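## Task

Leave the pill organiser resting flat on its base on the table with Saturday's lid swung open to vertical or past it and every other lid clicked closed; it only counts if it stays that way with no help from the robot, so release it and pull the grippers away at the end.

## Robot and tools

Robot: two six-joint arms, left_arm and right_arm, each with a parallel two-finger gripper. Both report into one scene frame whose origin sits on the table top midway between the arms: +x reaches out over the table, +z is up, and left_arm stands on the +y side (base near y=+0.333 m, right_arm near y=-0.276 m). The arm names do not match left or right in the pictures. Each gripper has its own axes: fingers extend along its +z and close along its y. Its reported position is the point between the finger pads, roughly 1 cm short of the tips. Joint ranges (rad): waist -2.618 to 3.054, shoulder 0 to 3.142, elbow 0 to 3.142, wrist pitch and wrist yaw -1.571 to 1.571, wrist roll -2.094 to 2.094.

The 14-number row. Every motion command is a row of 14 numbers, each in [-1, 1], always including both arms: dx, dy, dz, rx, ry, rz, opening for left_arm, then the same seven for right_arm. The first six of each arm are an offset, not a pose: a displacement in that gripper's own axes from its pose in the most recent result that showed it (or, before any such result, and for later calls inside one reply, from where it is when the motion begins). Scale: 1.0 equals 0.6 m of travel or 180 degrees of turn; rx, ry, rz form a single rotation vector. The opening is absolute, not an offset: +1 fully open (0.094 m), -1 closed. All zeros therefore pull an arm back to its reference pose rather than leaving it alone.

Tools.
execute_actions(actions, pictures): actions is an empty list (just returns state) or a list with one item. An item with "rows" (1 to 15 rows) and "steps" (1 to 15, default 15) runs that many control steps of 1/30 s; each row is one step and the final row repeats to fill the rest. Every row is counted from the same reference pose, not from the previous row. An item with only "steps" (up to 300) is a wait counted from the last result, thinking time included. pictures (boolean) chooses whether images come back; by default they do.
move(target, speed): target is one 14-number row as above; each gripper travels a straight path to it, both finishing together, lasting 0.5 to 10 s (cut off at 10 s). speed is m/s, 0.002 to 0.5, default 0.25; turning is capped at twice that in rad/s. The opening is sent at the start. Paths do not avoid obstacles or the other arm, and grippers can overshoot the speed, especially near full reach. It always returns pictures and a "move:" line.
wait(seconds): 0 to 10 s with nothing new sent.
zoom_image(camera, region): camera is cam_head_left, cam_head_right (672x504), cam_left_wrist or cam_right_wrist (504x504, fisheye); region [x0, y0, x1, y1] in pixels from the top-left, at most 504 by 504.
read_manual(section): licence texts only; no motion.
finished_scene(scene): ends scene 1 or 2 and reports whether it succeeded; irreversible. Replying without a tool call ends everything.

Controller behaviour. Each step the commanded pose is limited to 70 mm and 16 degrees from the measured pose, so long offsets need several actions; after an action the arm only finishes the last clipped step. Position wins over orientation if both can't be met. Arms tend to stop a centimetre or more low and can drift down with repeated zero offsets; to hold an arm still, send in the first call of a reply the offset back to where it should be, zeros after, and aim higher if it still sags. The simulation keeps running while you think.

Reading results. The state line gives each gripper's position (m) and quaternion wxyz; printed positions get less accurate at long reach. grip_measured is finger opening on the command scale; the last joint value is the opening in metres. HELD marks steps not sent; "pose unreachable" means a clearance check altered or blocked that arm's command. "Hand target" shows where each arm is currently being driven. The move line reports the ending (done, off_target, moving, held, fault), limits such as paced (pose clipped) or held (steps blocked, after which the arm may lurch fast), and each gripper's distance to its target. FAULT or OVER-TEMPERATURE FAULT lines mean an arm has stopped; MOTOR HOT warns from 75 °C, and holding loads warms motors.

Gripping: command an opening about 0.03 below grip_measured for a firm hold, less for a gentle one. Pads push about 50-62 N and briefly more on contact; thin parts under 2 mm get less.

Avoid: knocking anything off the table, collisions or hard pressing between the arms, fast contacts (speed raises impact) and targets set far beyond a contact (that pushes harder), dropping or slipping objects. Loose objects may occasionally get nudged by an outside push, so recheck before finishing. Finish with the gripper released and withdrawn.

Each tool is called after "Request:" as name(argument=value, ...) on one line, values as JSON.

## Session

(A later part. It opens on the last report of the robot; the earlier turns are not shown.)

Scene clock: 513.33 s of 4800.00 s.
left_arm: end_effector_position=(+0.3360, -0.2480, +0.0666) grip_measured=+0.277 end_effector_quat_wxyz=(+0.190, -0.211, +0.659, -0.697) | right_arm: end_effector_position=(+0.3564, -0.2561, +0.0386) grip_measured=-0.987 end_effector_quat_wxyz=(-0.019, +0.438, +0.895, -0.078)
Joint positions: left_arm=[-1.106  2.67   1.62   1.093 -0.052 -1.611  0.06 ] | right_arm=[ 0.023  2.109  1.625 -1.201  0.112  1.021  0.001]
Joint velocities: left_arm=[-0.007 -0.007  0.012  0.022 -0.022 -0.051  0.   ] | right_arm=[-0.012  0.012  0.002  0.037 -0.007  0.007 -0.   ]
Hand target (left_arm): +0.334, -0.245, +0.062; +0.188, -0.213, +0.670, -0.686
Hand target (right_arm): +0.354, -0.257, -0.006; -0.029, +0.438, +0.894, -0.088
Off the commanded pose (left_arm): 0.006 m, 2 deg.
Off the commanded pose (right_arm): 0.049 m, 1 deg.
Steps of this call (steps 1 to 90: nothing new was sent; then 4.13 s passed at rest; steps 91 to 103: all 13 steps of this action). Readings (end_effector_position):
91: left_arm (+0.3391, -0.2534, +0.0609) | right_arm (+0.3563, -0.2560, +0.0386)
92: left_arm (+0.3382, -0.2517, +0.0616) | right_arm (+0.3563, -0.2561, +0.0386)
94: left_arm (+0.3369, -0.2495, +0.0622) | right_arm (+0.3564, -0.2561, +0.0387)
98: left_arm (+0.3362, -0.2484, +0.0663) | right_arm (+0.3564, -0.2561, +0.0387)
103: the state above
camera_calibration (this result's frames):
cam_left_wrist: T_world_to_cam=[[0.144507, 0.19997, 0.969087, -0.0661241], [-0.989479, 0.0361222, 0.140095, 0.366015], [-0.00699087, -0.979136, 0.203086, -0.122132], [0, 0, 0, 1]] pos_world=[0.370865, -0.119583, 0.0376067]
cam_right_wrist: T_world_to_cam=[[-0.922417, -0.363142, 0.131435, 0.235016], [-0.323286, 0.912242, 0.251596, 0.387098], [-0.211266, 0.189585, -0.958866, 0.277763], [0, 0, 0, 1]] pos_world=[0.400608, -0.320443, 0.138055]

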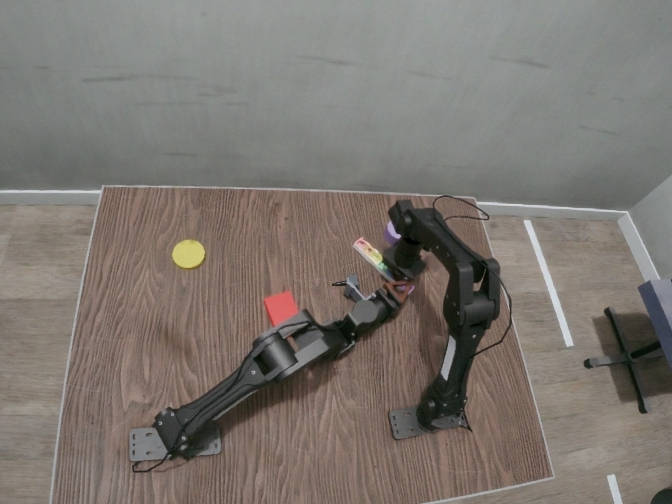

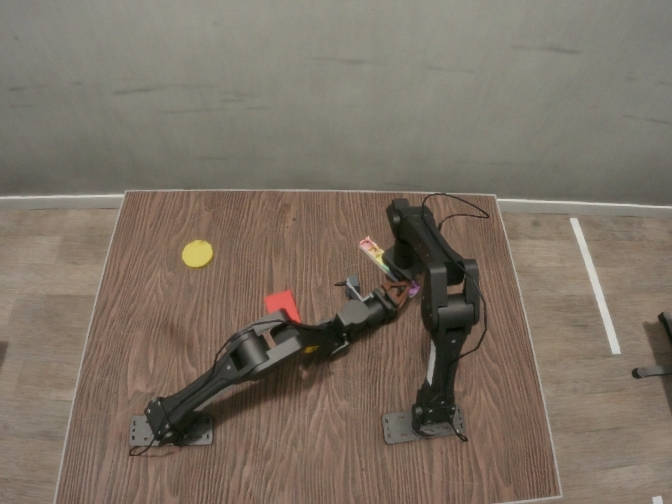

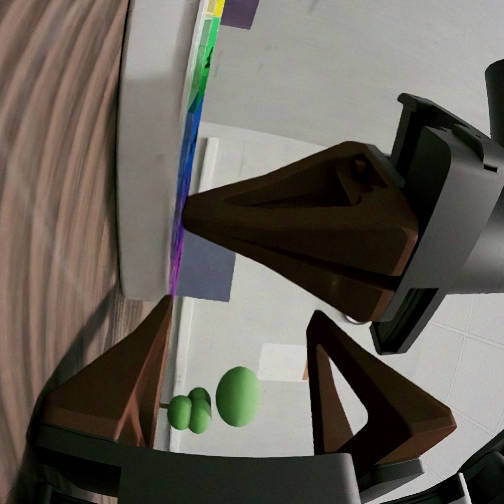

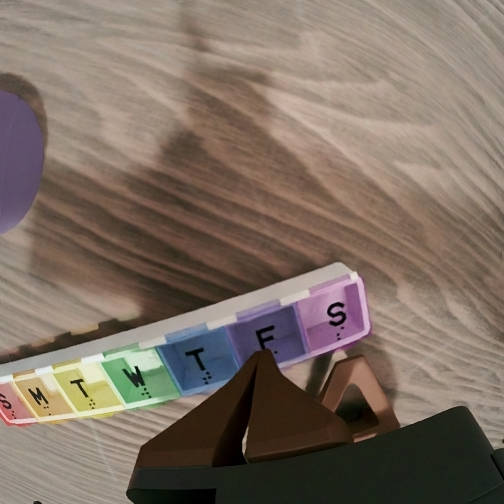

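Request:
execute_actions(actions=[{"rows":[[0,0,-0.005,0,0,0,0.1,0,0.014,0.08,0.005,0,0,-1],[0,0.01,-0.005,-0.02,0,0,0.1,0,0.014,0.08,0.005,0,0,-1],[0,0.015,-0.005,-0.035,0,0,0.1,0,0.014,0.08,0.005,0,0,-1]],"steps":15}])

Request:
zoom_image(camera="cam_left_wrist", region=[120,190,280,350])

Scene clock: 519.63 s of 4800.00 s.
left_arm: end_effector_position=(+0.3356, -0.2478, +0.0584) grip_measured=+0.102 end_effector_quat_wxyz=(+0.182, -0.219, +0.684, -0.672) | right_arm: end_effector_position=(+0.3565, -0.2561, +0.0386) grip_measured=-0.987 end_effector_quat_wxyz=(-0.018, +0.438, +0.895, -0.078)
Joint positions: left_arm=[-1.106  2.64   1.608  1.001 -0.051 -1.618  0.052] | right_arm=[ 0.023  2.109  1.625 -1.201  0.112  1.021  0.001]
Joint velocities: left_arm=[ 0.002 -0.017 -0.002 -0.139 -0.022 -0.051  0.   ] | right_arm=[-0.002 -0.002 -0.007  0.051  0.051  0.051  0.   ]
Hand target (left_arm): +0.334, -0.246, +0.058; +0.179, -0.222, +0.696, -0.660
Hand target (right_arm): +0.354, -0.257, -0.006; -0.025, +0.438, +0.894, -0.087
Off the commanded pose (left_arm): 0.002 m, 2 deg.
Off the commanded pose (right_arm): 0.049 m, 1 deg.
Steps of this call (steps 1 to 90: nothing new was sent; then 2.80 s passed at rest; steps 91 to 105: all 15 steps of this action). Readings (end_effector_position):
91: left_arm (+0.3360, -0.2479, +0.0669) | right_arm (+0.3564, -0.2561, +0.0386)
92: left_arm (+0.3359, -0.2477, +0.0647) | right_arm (+0.3565, -0.2561, +0.0386)
94: left_arm (+0.3354, -0.2475, +0.0624) | right_arm (+0.3565, -0.2561, +0.0386)
98: left_arm (+0.3355, -0.2476, +0.0595) | right_arm (+0.3565, -0.2561, +0.0386)
105: the state above
camera_calibration (this result's frames):
cam_left_wrist: T_world_to_cam=[[0.186442, 0.141632, 0.972204, -0.0868085], [-0.982465, 0.0279644, 0.184336, 0.359783], [-0.00107919, -0.989524, 0.144362, -0.121394], [0, 0, 0, 1]] pos_world=[0.369528, -0.117888, 0.035599]
cam_right_wrist: T_world_to_cam=[[-0.922466, -0.363147, 0.131071, 0.235138], [-0.323382, 0.912232, 0.25151, 0.387157], [-0.210902, 0.189623, -0.958939, 0.277653], [0, 0, 0, 1]] pos_world=[0.400664, -0.320437, 0.138059]

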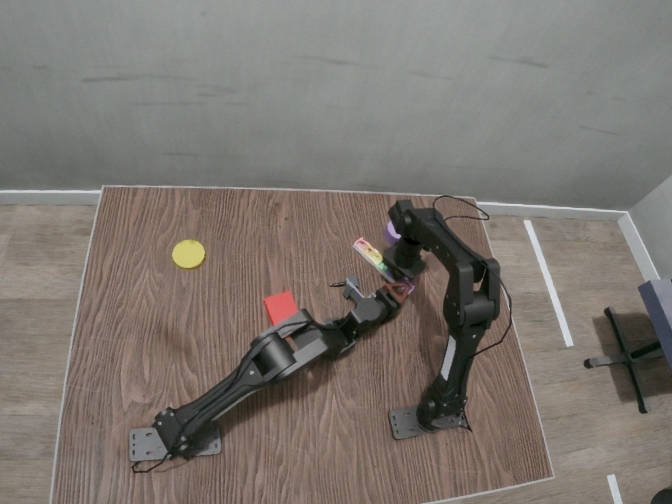

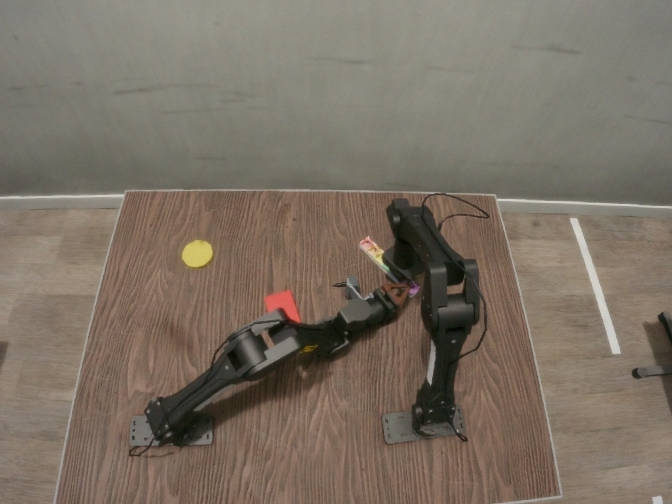

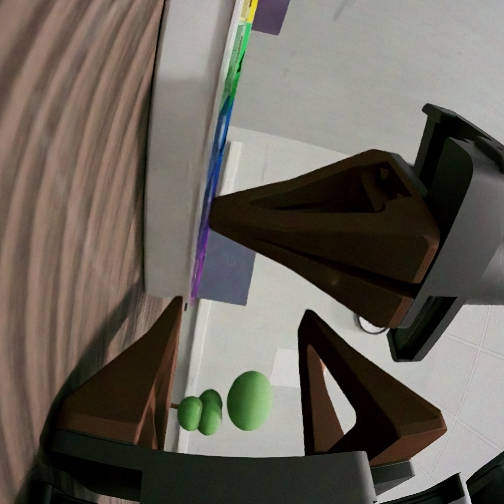

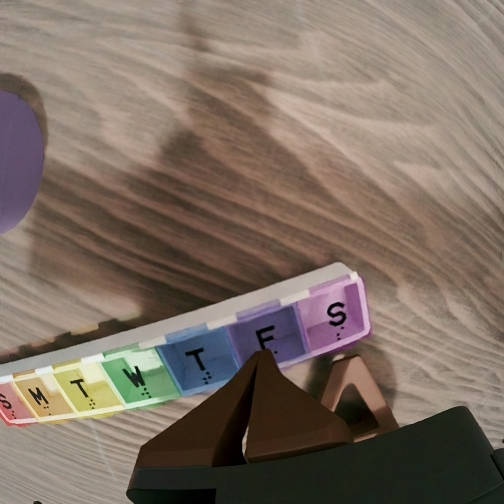

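Region (120, 190, 280, 350) of cam_left_wrist's 504x504 image, scaled by 3.150, with more detail than that image has.

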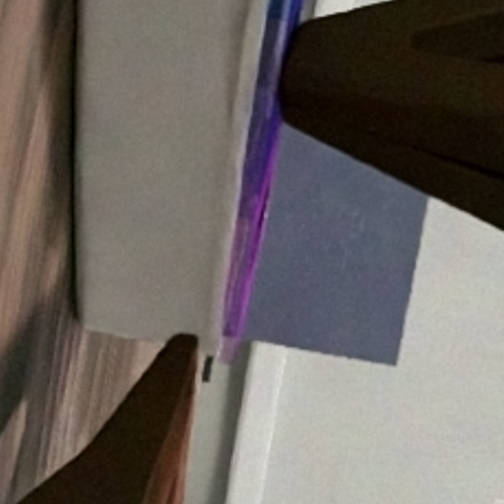

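Request:
execute_actions(actions=[{"rows":[[0,0.004,0.012,-0.01,0,0,0.1,0,0.014,0.08,0.005,0,0,-1],[0,0.004,0.015,-0.01,0,0,0.1,0,0.014,0.08,0.005,0,0,-1],[0,0.004,0.018,-0.01,0,0,0.1,0,0.014,0.08,0.005,0,0,-1]],"steps":13}])

Request:
zoom_image(camera="cam_left_wrist", region=[120,190,280,350])

Request:
zoom_image(camera="cam_right_wrist", region=[220,260,440,440])

Scene clock: 527.73 s of 4800.00 s.
left_arm: end_effector_position=(+0.3386, -0.2529, +0.0572) grip_measured=+0.102 end_effector_quat_wxyz=(+0.179, -0.223, +0.691, -0.664) | right_arm: end_effector_position=(+0.3565, -0.2561, +0.0386) grip_measured=-0.987 end_effector_quat_wxyz=(-0.018, +0.438, +0.895, -0.078)
Joint positions: left_arm=[-1.106  2.645  1.644  0.946 -0.051 -1.623  0.052] | right_arm=[ 0.023  2.109  1.625 -1.201  0.112  1.021  0.001]
Joint velocities: left_arm=[-0.002 -0.002  0.002  0.037  0.081 -0.007 -0.001] | right_arm=[ 0.002 -0.027 -0.007 -0.022  0.007 -0.051  0.   ]
Hand target (left_arm): +0.341, -0.256, +0.055; +0.178, -0.222, +0.694, -0.661
Hand target (right_arm): +0.354, -0.257, -0.006; -0.025, +0.438, +0.894, -0.087
Off the commanded pose (left_arm): 0.005 m, 1 deg.
Off the commanded pose (right_arm): 0.049 m, 1 deg.
Steps of this call (steps 1 to 90: nothing new was sent; then 4.67 s passed at rest; steps 91 to 103: all 13 steps of this action). Readings (end_effector_position):
91: left_arm (+0.3358, -0.2481, +0.0584) | right_arm (+0.3565, -0.2561, +0.0386)
92: left_arm (+0.3362, -0.2488, +0.0586) | right_arm (+0.3565, -0.2561, +0.0386)
94: left_arm (+0.3373, -0.2507, +0.0580) | right_arm (+0.3565, -0.2561, +0.0386)
98: left_arm (+0.3383, -0.2526, +0.0575) | right_arm (+0.3565, -0.2561, +0.0386)
103: the state above
camera_calibration (this result's frames):
cam_left_wrist: T_world_to_cam=[[0.201154, 0.124298, 0.971641, -0.094862], [-0.979559, 0.0243587, 0.199677, 0.360274], [0.00115152, -0.991946, 0.126657, -0.126656], [0, 0, 0, 1]] pos_world=[0.372137, -0.122621, 0.0362752]
cam_right_wrist: T_world_to_cam=[[-0.922466, -0.363147, 0.131071, 0.235138], [-0.323382, 0.912232, 0.25151, 0.387157], [-0.210902, 0.189623, -0.958939, 0.277653], [0, 0, 0, 1]] pos_world=[0.400664, -0.320437, 0.138059]

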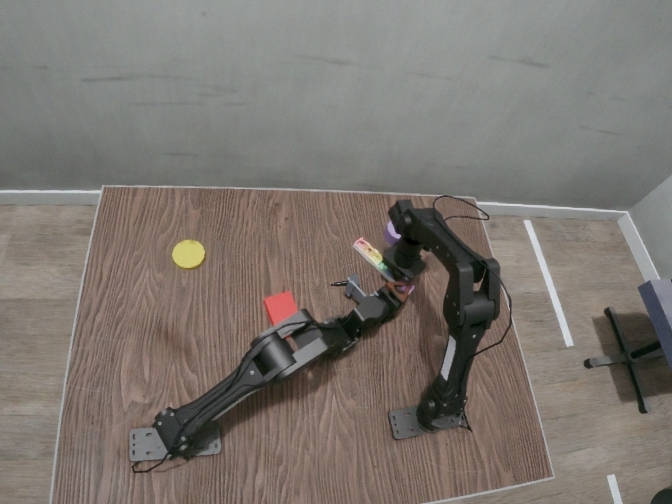

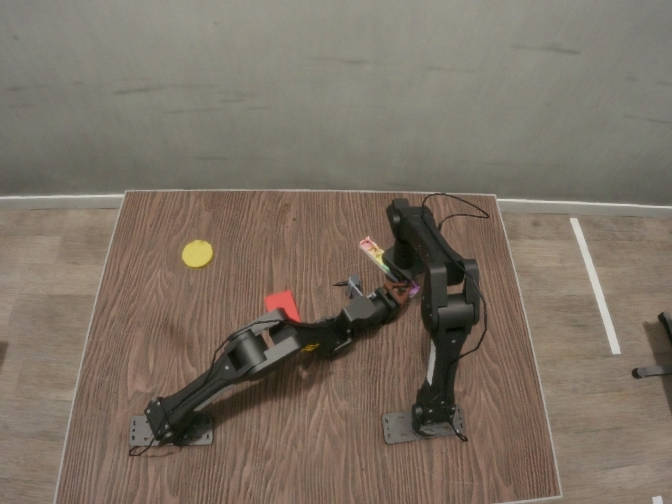

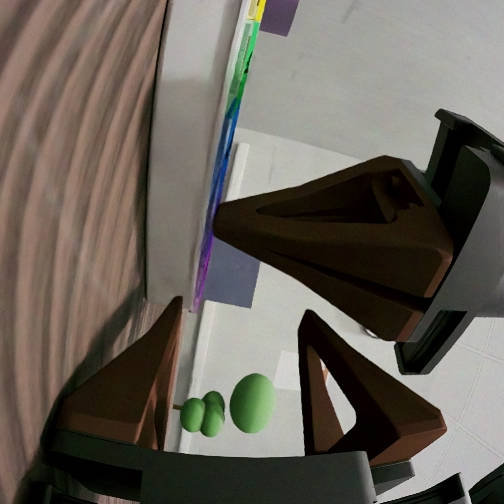

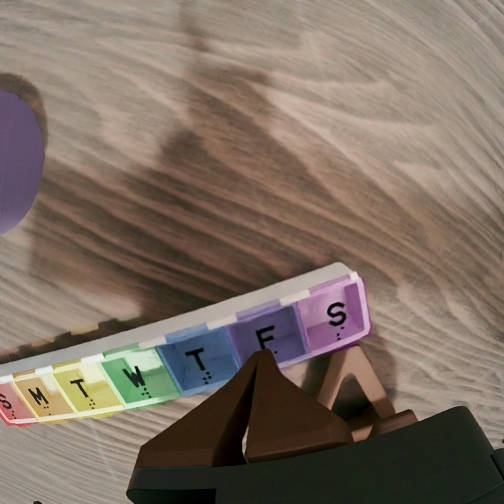

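Region (120, 190, 280, 350) of cam_left_wrist's 504x504 image, scaled by 3.150, with more detail than that image has.

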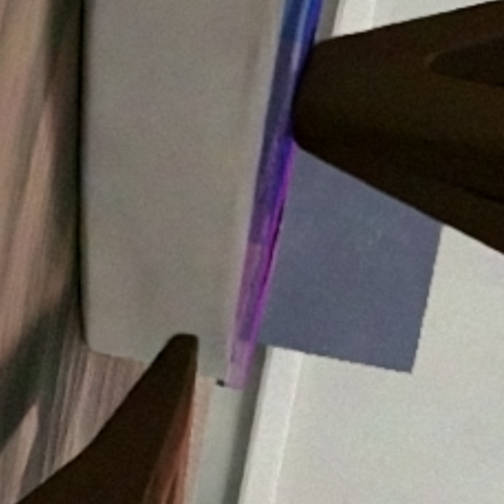

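Region (220, 260, 440, 440) of cam_right_wrist's 504x504 image, scaled by 2.291, with more detail than that image has; it fills the top 412 rows of this view, and the rest is white.

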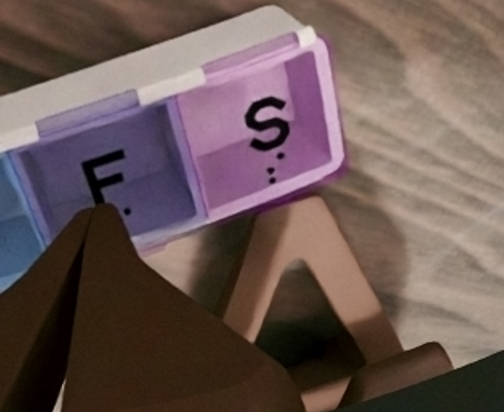

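Request:
execute_actions(actions=[{"rows":[[0,0,0.012,0,0,0,0.1,0,0.014,0.08,0.005,0,0,-1],[0,0,0.015,0,0,0,0.1,0,0.014,0.08,0.005,0,0,-1],[0,0,0.018,0,0,0,0.1,0,0.014,0.08,0.005,0,0,-1]],"steps":13}])

Request:
zoom_image(camera="cam_left_wrist", region=[120,190,280,350])

Request:
zoom_image(camera="cam_right_wrist", region=[220,260,440,440])

Scene clock: 532.17 s of 4800.00 s.
left_arm: end_effector_position=(+0.3413, -0.2577, +0.0579) grip_measured=+0.102 end_effector_quat_wxyz=(+0.179, -0.223, +0.688, -0.667) | right_arm: end_effector_position=(+0.3565, -0.2561, +0.0386) grip_measured=-0.987 end_effector_quat_wxyz=(-0.018, +0.438, +0.895, -0.078)
Joint positions: left_arm=[-1.106  2.663  1.681  0.935 -0.051 -1.625  0.052] | right_arm=[ 0.023  2.109  1.625 -1.201  0.112  1.021  0.001]
Joint velocities: left_arm=[-0.012  0.002  0.007 -0.007  0.037  0.007 -0.001] | right_arm=[-0.002  0.002 -0.002  0.022 -0.022 -0.081  0.   ]
Hand target (left_arm): +0.344, -0.261, +0.057; +0.179, -0.223, +0.691, -0.664
Hand target (right_arm): +0.354, -0.257, -0.006; -0.025, +0.438, +0.894, -0.087
Off the commanded pose (left_arm): 0.005 m, 0 deg.
Off the commanded pose (right_arm): 0.049 m, 1 deg.
Steps of this call (steps 1 to 90: nothing new was sent; then 1.00 s passed at rest; steps 91 to 103: all 13 steps of this action). Readings (end_effector_position):
91: left_arm (+0.3387, -0.2532, +0.0575) | right_arm (+0.3565, -0.2561, +0.0386)
92: left_arm (+0.3391, -0.2539, +0.0575) | right_arm (+0.3565, -0.2561, +0.0386)
94: left_arm (+0.3405, -0.2562, +0.0579) | right_arm (+0.3565, -0.2561, +0.0386)
98: left_arm (+0.3413, -0.2577, +0.0579) | right_arm (+0.3565, -0.2561, +0.0386)
103: the state above
camera_calibration (this result's frames):
cam_left_wrist: T_world_to_cam=[[0.199358, 0.131098, 0.971118, -0.0930582], [-0.979926, 0.0256513, 0.197704, 0.363522], [0.00100819, -0.991037, 0.13358, -0.131573], [0, 0, 0, 1]] pos_world=[0.374909, -0.127518, 0.0360764]
cam_right_wrist: T_world_to_cam=[[-0.922466, -0.363147, 0.131071, 0.235138], [-0.323382, 0.912232, 0.25151, 0.387157], [-0.210902, 0.189623, -0.958939, 0.277653], [0, 0, 0, 1]] pos_world=[0.400664, -0.320437, 0.138059]

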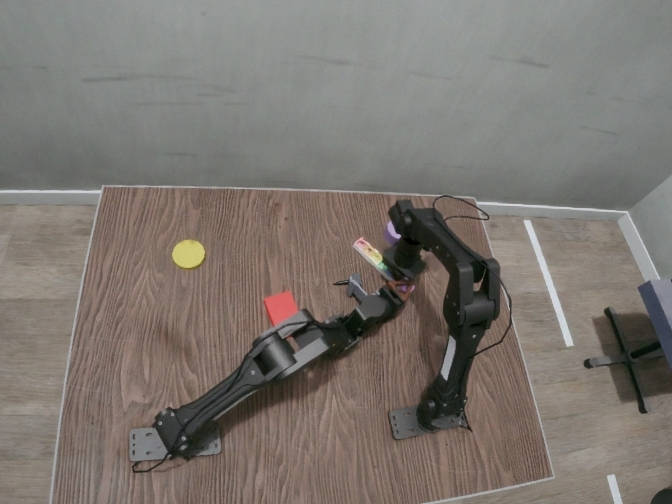

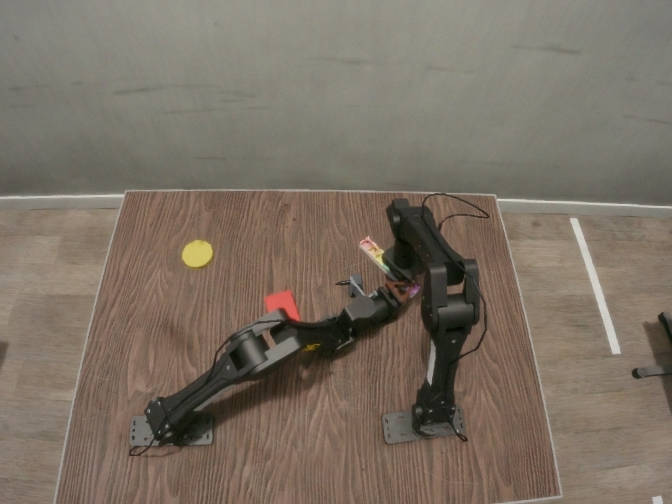

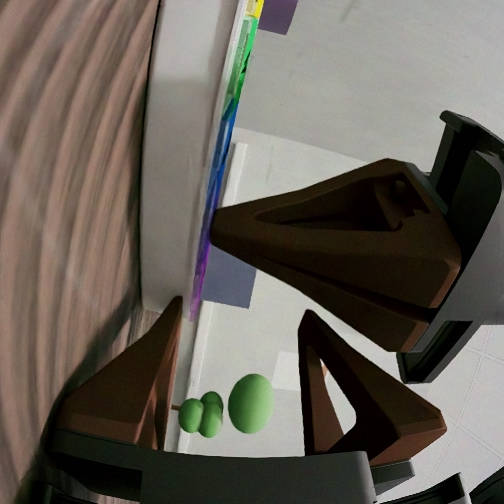

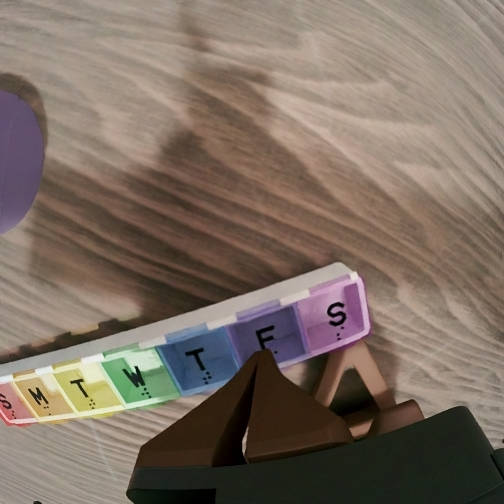

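Region (120, 190, 280, 350) of cam_left_wrist's 504x504 image, scaled by 3.150, with more detail than that image has.

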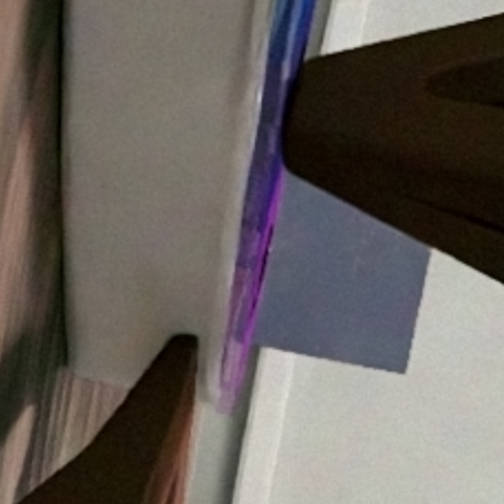

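Region (220, 260, 440, 440) of cam_right_wrist's 504x504 image, scaled by 2.291, with more detail than that image has; it fills the top 412 rows of this view, and the rest is white.

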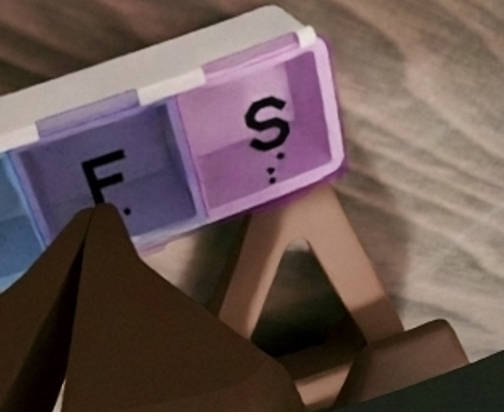

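Request:
execute_actions(actions=[{"rows":[[0,0,0.012,0,0,0,0.1,0,0.014,0.08,0.005,0,0,-1],[0,0,0.014,0,0,0,0.1,0,0.014,0.08,0.005,0,0,-1],[0,0,0.016,0,0,0,0.1,0,0.014,0.08,0.005,0,0,-1]],"steps":12}])

Request:
zoom_image(camera="cam_left_wrist", region=[120,190,280,350])

Scene clock: 535.33 s of 4800.00 s.
left_arm: end_effector_position=(+0.3433, -0.2606, +0.0582) grip_measured=+0.102 end_effector_quat_wxyz=(+0.179, -0.223, +0.688, -0.667) | right_arm: end_effector_position=(+0.3579, -0.2580, +0.0387) grip_measured=-0.987 end_effector_quat_wxyz=(-0.013, +0.438, +0.895, -0.081)
Joint positions: left_arm=[-1.106  2.674  1.704  0.924 -0.052 -1.625  0.052] | right_arm=[ 0.023  2.109  1.625 -1.196  0.123  1.021  0.001]
Joint velocities: left_arm=[-0.002  0.012  0.007 -0.051 -0.051  0.007  0.   ] | right_arm=[-0.007  0.007  0.007 -0.051 -0.11  -0.007 -0.   ]
Hand target (left_arm): +0.346, -0.265, +0.057; +0.179, -0.223, +0.688, -0.667
Hand target (right_arm): +0.354, -0.257, -0.006; -0.025, +0.438, +0.894, -0.087
Off the commanded pose (left_arm): 0.006 m, 0 deg.
Off the commanded pose (right_arm): 0.049 m, 1 deg.
Steps of this call (steps 1 to 83: nothing new was sent; steps 84 to 95: all 12 steps of this action). Readings (end_effector_position):
84: left_arm (+0.3414, -0.2578, +0.0583) | right_arm (+0.3565, -0.2561, +0.0386)
85: left_arm (+0.3416, -0.2581, +0.0581) | right_arm (+0.3566, -0.2562, +0.0386)
87: left_arm (+0.3424, -0.2593, +0.0580) | right_arm (+0.3572, -0.2570, +0.0387)
91: left_arm (+0.3431, -0.2604, +0.0583) | right_arm (+0.3578, -0.2579, +0.0387)
95: the state above
camera_calibration (this result's frames):
cam_left_wrist: T_world_to_cam=[[0.198972, 0.13306, 0.97093, -0.0927057], [-0.980002, 0.0244589, 0.197479, 0.365205], [0.00252875, -0.990806, 0.135266, -0.135029], [0, 0, 0, 1]] pos_world=[0.376689, -0.130385, 0.0361551]
cam_right_wrist: T_world_to_cam=[[-0.9228, -0.36292, 0.129345, 0.236023], [-0.326051, 0.914468, 0.239665, 0.391311], [-0.205261, 0.178989, -0.962201, 0.273776], [0, 0, 0, 1]] pos_world=[0.401584, -0.321187, 0.139116]

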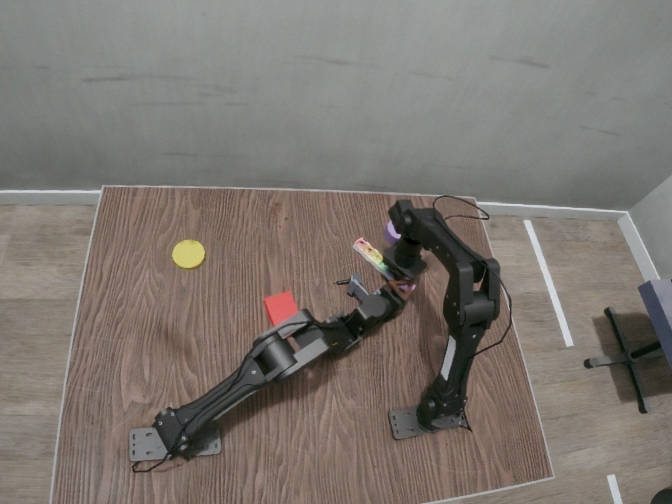

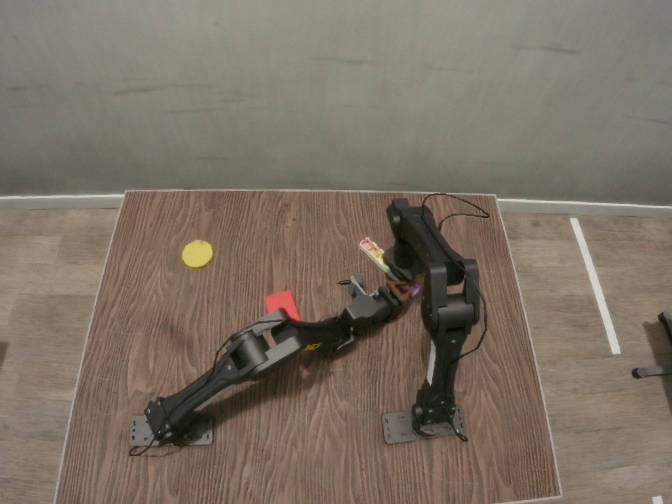

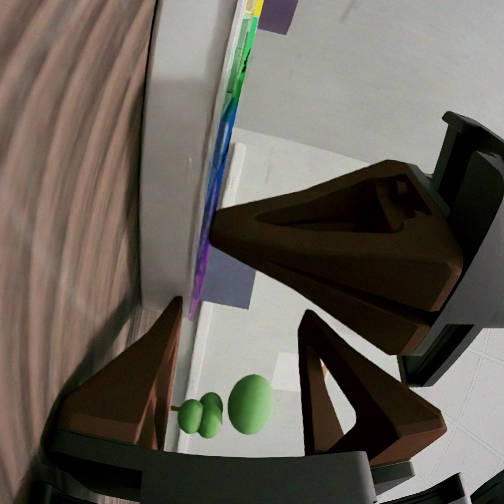

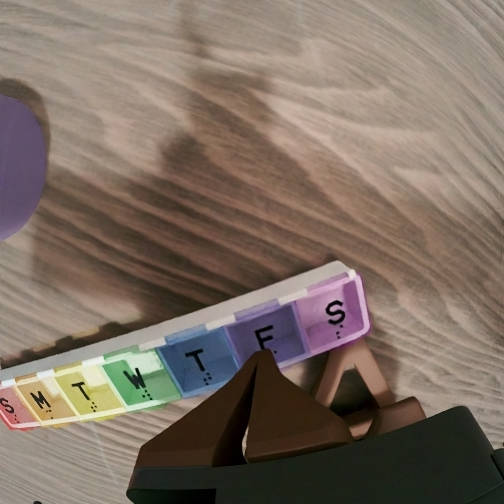

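Region (120, 190, 280, 350) of cam_left_wrist's 504x504 image, scaled by 3.150, with more detail than that image has.

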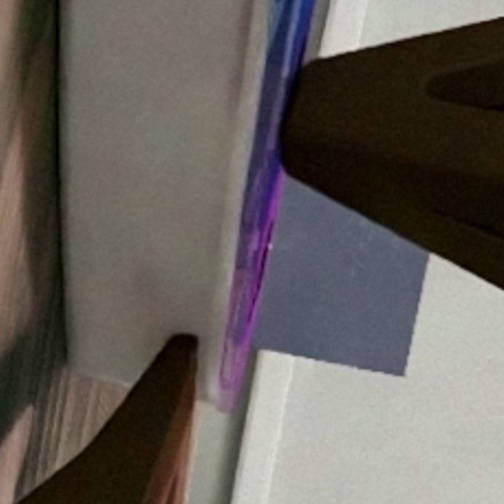

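Request:
execute_actions(actions=[{"rows":[[0,0,0.008,0,0,0,0.08,0,0.016,0.1,0.005,0,0,-1],[0,0,0.008,0,0,0,0.06,0,0.016,0.1,0.005,0,0,-1],[0,0,0.008,0,0,0,0.04,0,0.016,0.1,0.005,0,0,-1],[0,0,0.008,0,0,0,0.02,0,0.016,0.1,0.005,0,0,-1],[0,0,0.008,0,0,0,0.0,0,0.016,0.1,0.005,0,0,-1],[0,0,0.008,0,0,0,-0.02,0,0.016,0.1,0.005,0,0,-1],[0,0,0.008,0,0,0,-0.04,0,0.016,0.1,0.005,0,0,-1],[0,0,0.008,0,0,0,-0.06,0,0.016,0.1,0.005,0,0,-1],[0,0,0.008,0,0,0,-0.08,0,0.016,0.1,0.005,0,0,-1],[0,0,0.008,0,0,0,-0.1,0,0.016,0.1,0.005,0,0,-1],[0,0,0.008,0,0,0,-0.12,0,0.016,0.1,0.005,0,0,-1],[0,0,0.008,0,0,0,-0.14,0,0.016,0.1,0.005,0,0,-1],[0,0,0.008,0,0,0,-0.16,0,0.016,0.1,0.005,0,0,-1]],"steps":15}])

Request:
zoom_image(camera="cam_left_wrist", region=[120,190,280,350])

Scene clock: 541.67 s of 4800.00 s.
left_arm: end_effector_position=(+0.3430, -0.2619, +0.0534) grip_measured=-0.153 end_effector_quat_wxyz=(+0.189, -0.217, +0.699, -0.655) | right_arm: end_effector_position=(+0.3580, -0.2590, +0.0383) grip_measured=-0.987 end_effector_quat_wxyz=(-0.003, +0.438, +0.895, -0.078)
Joint positions: left_arm=[-1.109  2.674  1.713  0.889 -0.061 -1.595  0.04 ] | right_arm=[ 0.023  2.091  1.596 -1.166  0.129  1.021  0.001]
Joint velocities: left_arm=[-0.007 -0.007 -0.002 -0.066  0.022  0.051 -0.002] | right_arm=[-0.007  0.002  0.012 -0.037 -0.007 -0.007 -0.001]
Hand target (left_arm): +0.346, -0.264, +0.058; +0.179, -0.223, +0.688, -0.667
Hand target (right_arm): +0.353, -0.260, -0.016; -0.020, +0.438, +0.894, -0.090
Off the commanded pose (left_arm): 0.006 m, 2 deg.
Off the commanded pose (right_arm): 0.060 m, 2 deg.
Steps of this call (steps 1 to 90: nothing new was sent; then 2.83 s passed at rest; steps 91 to 105: all 15 steps of this action). Readings (end_effector_position):
91: left_arm (+0.3433, -0.2605, +0.0581) | right_arm (+0.3576, -0.2582, +0.0380)
92: left_arm (+0.3433, -0.2605, +0.0581) | right_arm (+0.3576, -0.2583, +0.0382)
94: left_arm (+0.3433, -0.2605, +0.0580) | right_arm (+0.3577, -0.2583, +0.0382)
98: left_arm (+0.3434, -0.2608, +0.0561) | right_arm (+0.3577, -0.2585, +0.0380)
105: the state above
camera_calibration (this result's frames):
cam_left_wrist: T_world_to_cam=[[0.186258, 0.0954865, 0.97785, -0.0936959], [-0.982492, 0.0138272, 0.185792, 0.364631], [0.00421969, -0.995335, 0.0963902, -0.135402], [0, 0, 0, 1]] pos_world=[0.37627, -0.130866, 0.0369266]
cam_right_wrist: T_world_to_cam=[[-0.925045, -0.363011, 0.111872, 0.237247], [-0.33134, 0.915125, 0.229696, 0.394803], [-0.18576, 0.175412, -0.966811, 0.26587], [0, 0, 0, 1]] pos_world=[0.399666, -0.321807, 0.13982]

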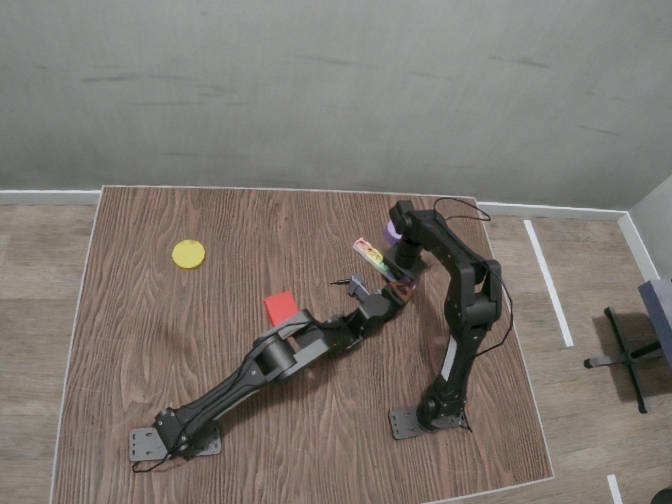

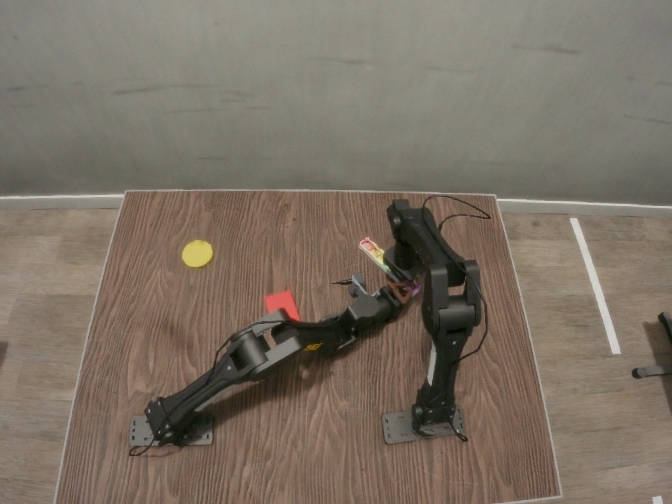

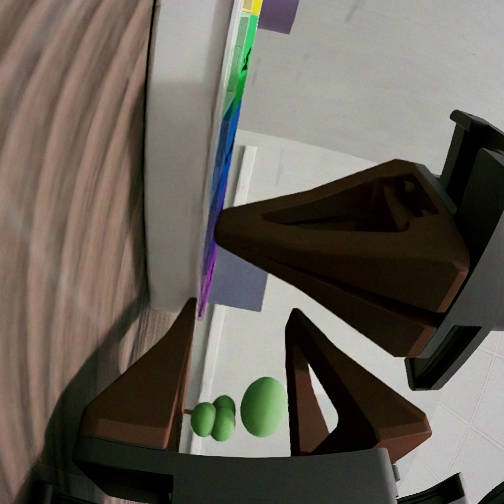

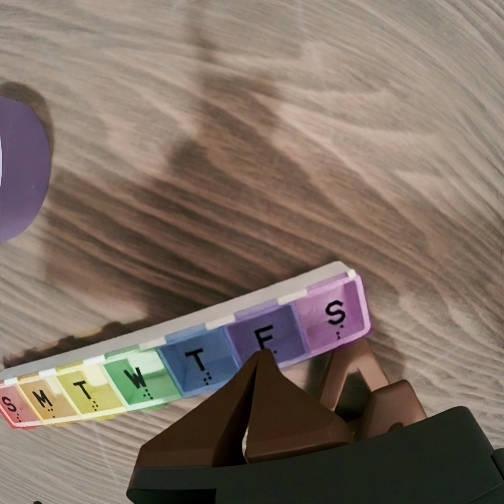

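Region (120, 190, 280, 350) of cam_left_wrist's 504x504 image, scaled by 3.150, with more detail than that image has.

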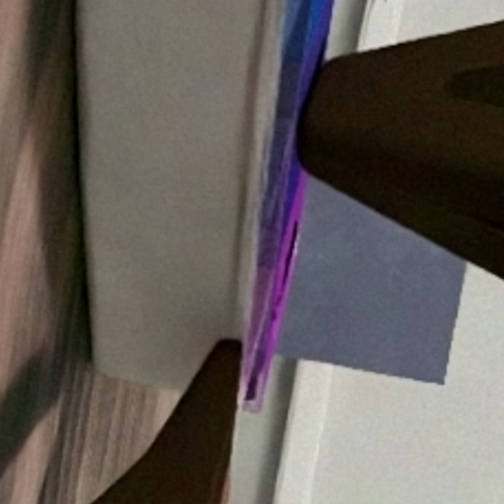

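Request:
execute_actions(actions=[{"rows":[[0,0,0.01,0,0,0,-0.17,0,0.016,0.1,0.005,0,0,-1],[0,0,0.01,0,0,0,-0.19,0,0.016,0.1,0.005,0,0,-1],[0,0,0.01,0,0,0,-0.21,0,0.016,0.1,0.005,0,0,-1],[0,0,0.01,0,0,0,-0.23,0,0.016,0.1,0.005,0,0,-1],[0,0,0.01,0,0,0,-0.25,0,0.016,0.1,0.005,0,0,-1],[0,0,0.01,0,0,0,-0.27,0,0.016,0.1,0.005,0,0,-1],[0,0,0.01,0,0,0,-0.29,0,0.016,0.1,0.005,0,0,-1],[0,0,0.01,0,0,0,-0.31,0,0.016,0.1,0.005,0,0,-1]],"steps":12}])

Request:
zoom_image(camera="cam_left_wrist", region=[120,190,280,350])

Scene clock: 548.73 s of 4800.00 s.
left_arm: end_effector_position=(+0.3438, -0.2637, +0.0551) grip_measured=-0.308 end_effector_quat_wxyz=(+0.189, -0.217, +0.700, -0.653) | right_arm: end_effector_position=(+0.3590, -0.2604, +0.0379) grip_measured=-0.987 end_effector_quat_wxyz=(+0.006, +0.439, +0.895, -0.078)
Joint positions: left_arm=[-1.11   2.673  1.725  0.872 -0.062 -1.596  0.033] | right_arm=[ 0.023  2.079  1.578 -1.143  0.138  1.021  0.001]
Joint velocities: left_arm=[-0.002 -0.012 -0.017  0.051  0.066 -0.081 -0.   ] | right_arm=[ 0.012 -0.017 -0.007 -0.022 -0.037  0.007  0.   ]
Hand target (left_arm): +0.346, -0.267, +0.053; +0.189, -0.217, +0.699, -0.655
Hand target (right_arm): +0.355, -0.261, -0.016; -0.010, +0.439, +0.894, -0.087
Off the commanded pose (left_arm): 0.005 m, 0 deg.
Off the commanded pose (right_arm): 0.060 m, 2 deg.
Steps of this call (steps 1 to 90: nothing new was sent; then 3.67 s passed at rest; steps 91 to 102: all 12 steps of this action). Readings (end_effector_position):
91: left_arm (+0.3432, -0.2622, +0.0532) | right_arm (+0.3579, -0.2592, +0.0380)
92: left_arm (+0.3433, -0.2628, +0.0530) | right_arm (+0.3582, -0.2594, +0.0381)
94: left_arm (+0.3436, -0.2633, +0.0522) | right_arm (+0.3585, -0.2598, +0.0381)
98: left_arm (+0.3437, -0.2637, +0.0546) | right_arm (+0.3590, -0.2604, +0.0379)
102: the state above
camera_calibration (this result's frames):
cam_left_wrist: T_world_to_cam=[[0.188438, 0.0922233, 0.977745, -0.0969311], [-0.982071, 0.0124022, 0.188102, 0.36441], [0.00522124, -0.995661, 0.0929068, -0.137595], [0, 0, 0, 1]] pos_world=[0.37686, -0.132579, 0.0390111]
cam_right_wrist: T_world_to_cam=[[-0.926566, -0.362944, 0.0987252, 0.238791], [-0.335727, 0.916385, 0.218002, 0.398846], [-0.169593, 0.168849, -0.970942, 0.25855], [0, 0, 0, 1]] pos_world=[0.399008, -0.322485, 0.140513]

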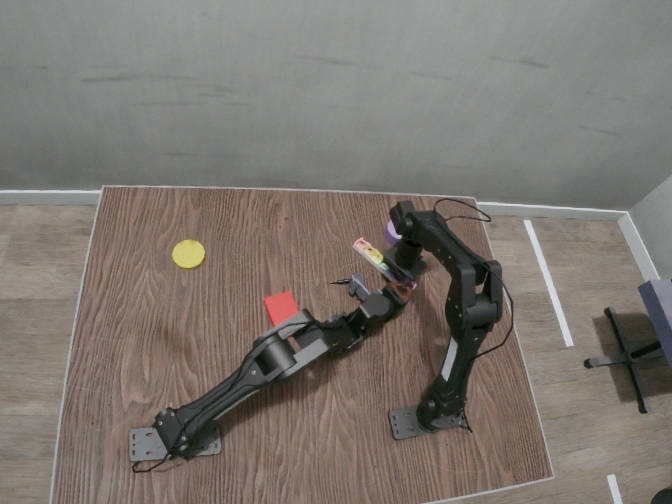

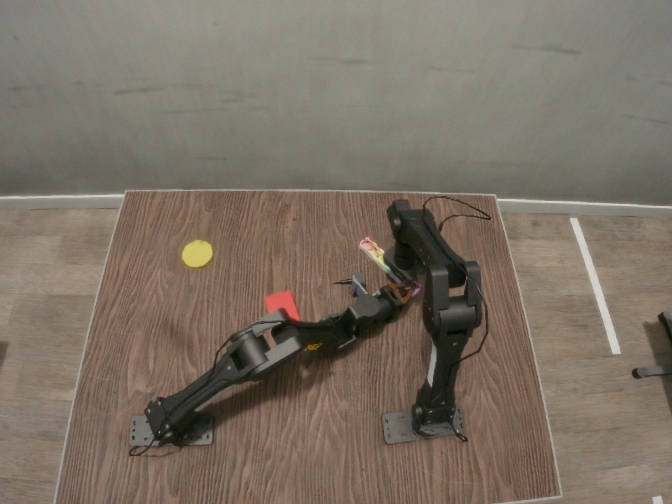

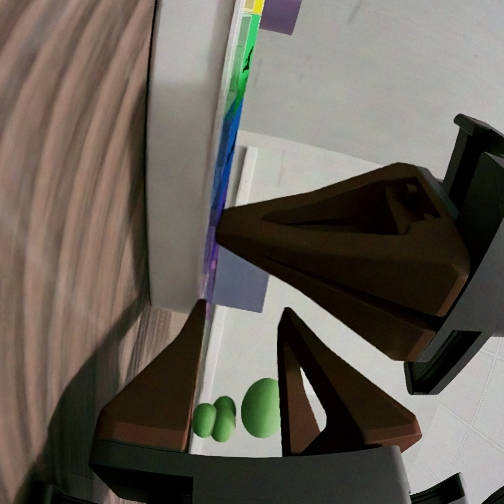

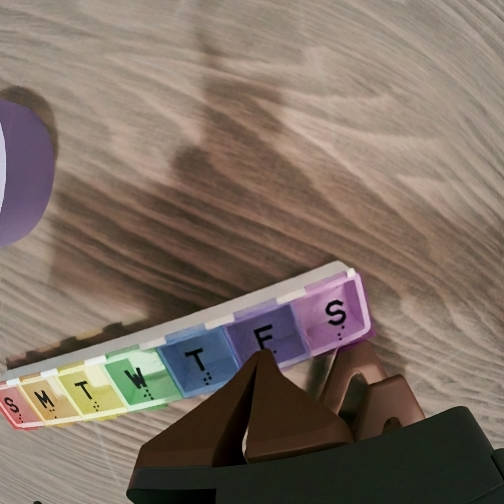

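Region (120, 190, 280, 350) of cam_left_wrist's 504x504 image, scaled by 3.150, with more detail than that image has.

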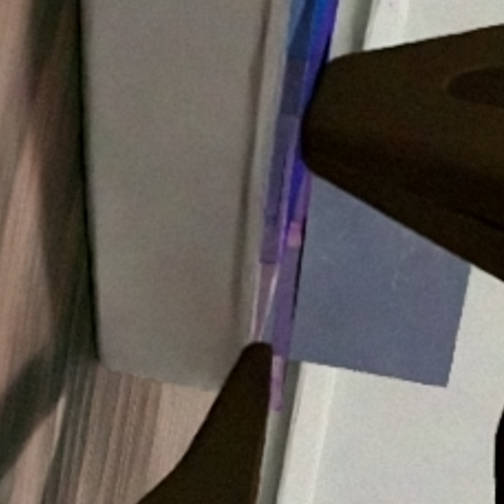

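Request:
execute_actions(actions=[{"rows":[[0,0,0.01,0,0,0,-0.34,0,0.01,0.06,0.005,0,0,-1],[0,0,0.01,0,0,0,-0.37,0,0.01,0.06,0.005,0,0,-1],[0,0,0.01,0,0,0,-0.40,0,0.01,0.06,0.005,0,0,-1],[0,0,0.01,0,0,0,-0.43,0,0.01,0.06,0.005,0,0,-1],[0,0,0.01,0,0,0,-0.46,0,0.01,0.06,0.005,0,0,-1],[0,0,0.01,0,0,0,-0.5,0,0.01,0.06,0.005,0,0,-1]],"steps":10}])

Request:
zoom_image(camera="cam_left_wrist", region=[140,170,320,350])

Request:
zoom_image(camera="cam_right_wrist", region=[220,240,440,440])

Scene clock: 555.30 s of 4800.00 s.
left_arm: end_effector_position=(+0.3438, -0.2637, +0.0551) grip_measured=-0.498 end_effector_quat_wxyz=(+0.188, -0.218, +0.700, -0.653) | right_arm: end_effector_position=(+0.3593, -0.2603, +0.0391) grip_measured=-0.987 end_effector_quat_wxyz=(+0.007, +0.439, +0.895, -0.077)
Joint positions: left_arm=[-1.11   2.673  1.725  0.872 -0.062 -1.597  0.024] | right_arm=[ 0.023  2.076  1.578 -1.143  0.138  1.021  0.001]
Joint velocities: left_arm=[-0.002  0.002 -0.022  0.022 -0.007 -0.022 -0.002] | right_arm=[-0.012  0.012 -0.002  0.007  0.066 -0.022  0.001]
Hand target (left_arm): +0.347, -0.268, +0.055; +0.189, -0.217, +0.700, -0.653
Hand target (right_arm): +0.359, -0.262, +0.004; +0.001, +0.439, +0.895, -0.085
Off the commanded pose (left_arm): 0.006 m, 0 deg.
Off the commanded pose (right_arm): 0.038 m, 1 deg.
Steps of this call (steps 1 to 90: nothing new was sent; then 3.23 s passed at rest; steps 91 to 100: all 10 steps of this action). Readings (end_effector_position):
91: left_arm (+0.3438, -0.2637, +0.0551) | right_arm (+0.3593, -0.2603, +0.0390)
92: left_arm (+0.3438, -0.2637, +0.0551) | right_arm (+0.3593, -0.2603, +0.0391)
94: left_arm (+0.3438, -0.2637, +0.0551) | right_arm (+0.3593, -0.2603, +0.0391)
98: left_arm (+0.3438, -0.2637, +0.0551) | right_arm (+0.3593, -0.2603, +0.0391)
100: the state above
camera_calibration (this result's frames):
cam_left_wrist: T_world_to_cam=[[0.18967, 0.0930629, 0.977428, -0.0971156], [-0.981833, 0.0124468, 0.18934, 0.364271], [0.00545471, -0.995582, 0.093733, -0.1377], [0, 0, 0, 1]] pos_world=[0.376825, -0.132588, 0.0388594]
cam_right_wrist: T_world_to_cam=[[-0.926898, -0.362978, 0.0954309, 0.239174], [-0.33647, 0.916307, 0.217183, 0.398926], [-0.166277, 0.169197, -0.971455, 0.25869], [0, 0, 0, 1]] pos_world=[0.398931, -0.322493, 0.141842]

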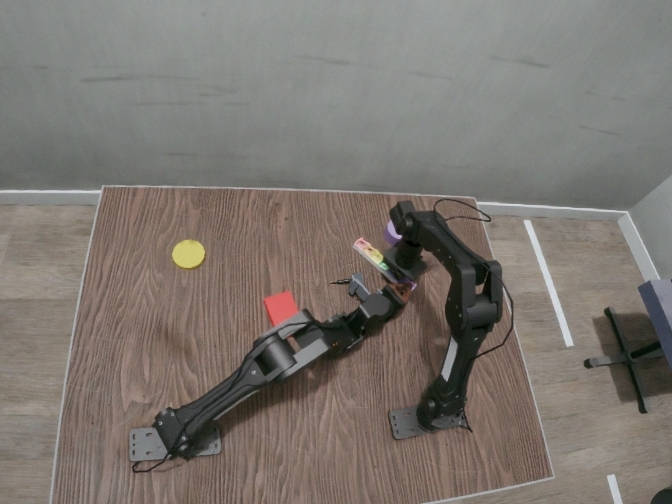

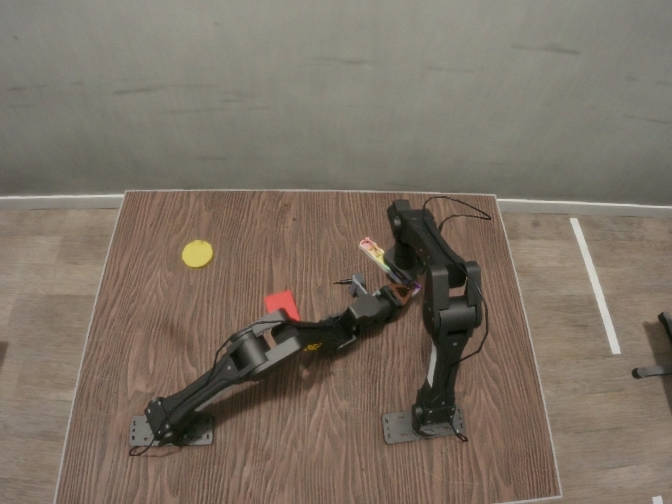

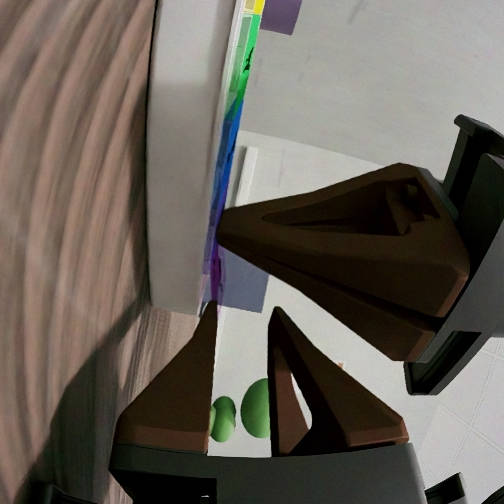

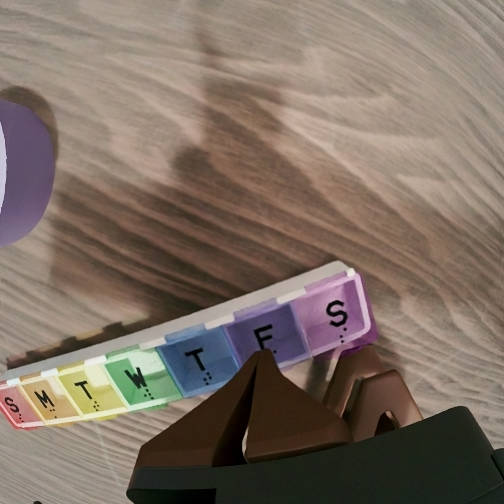

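Region (140, 170, 320, 350) of cam_left_wrist's 504x504 image, scaled by 2.800, with more detail than that image has.

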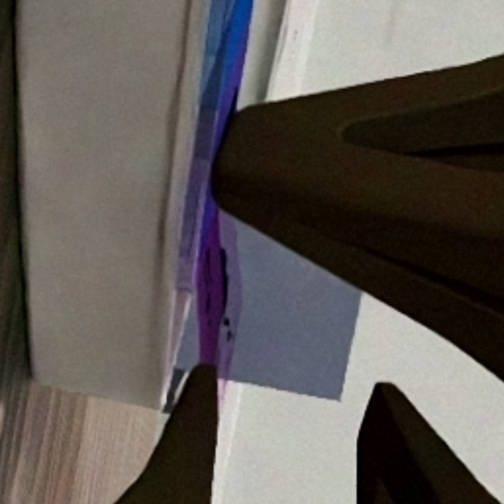

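Region (220, 240, 440, 440) of cam_right_wrist's 504x504 image, scaled by 2.291, with more detail than that image has; it fills the top 458 rows of this view, and the rest is white.

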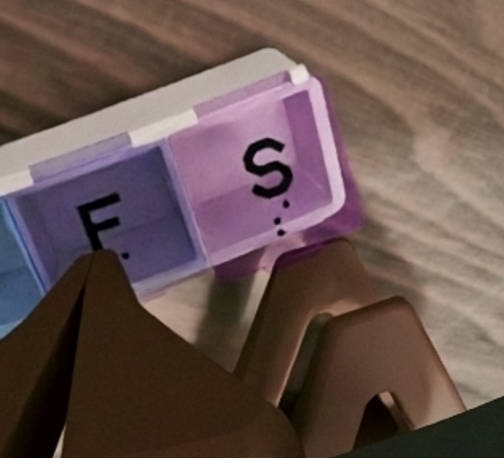

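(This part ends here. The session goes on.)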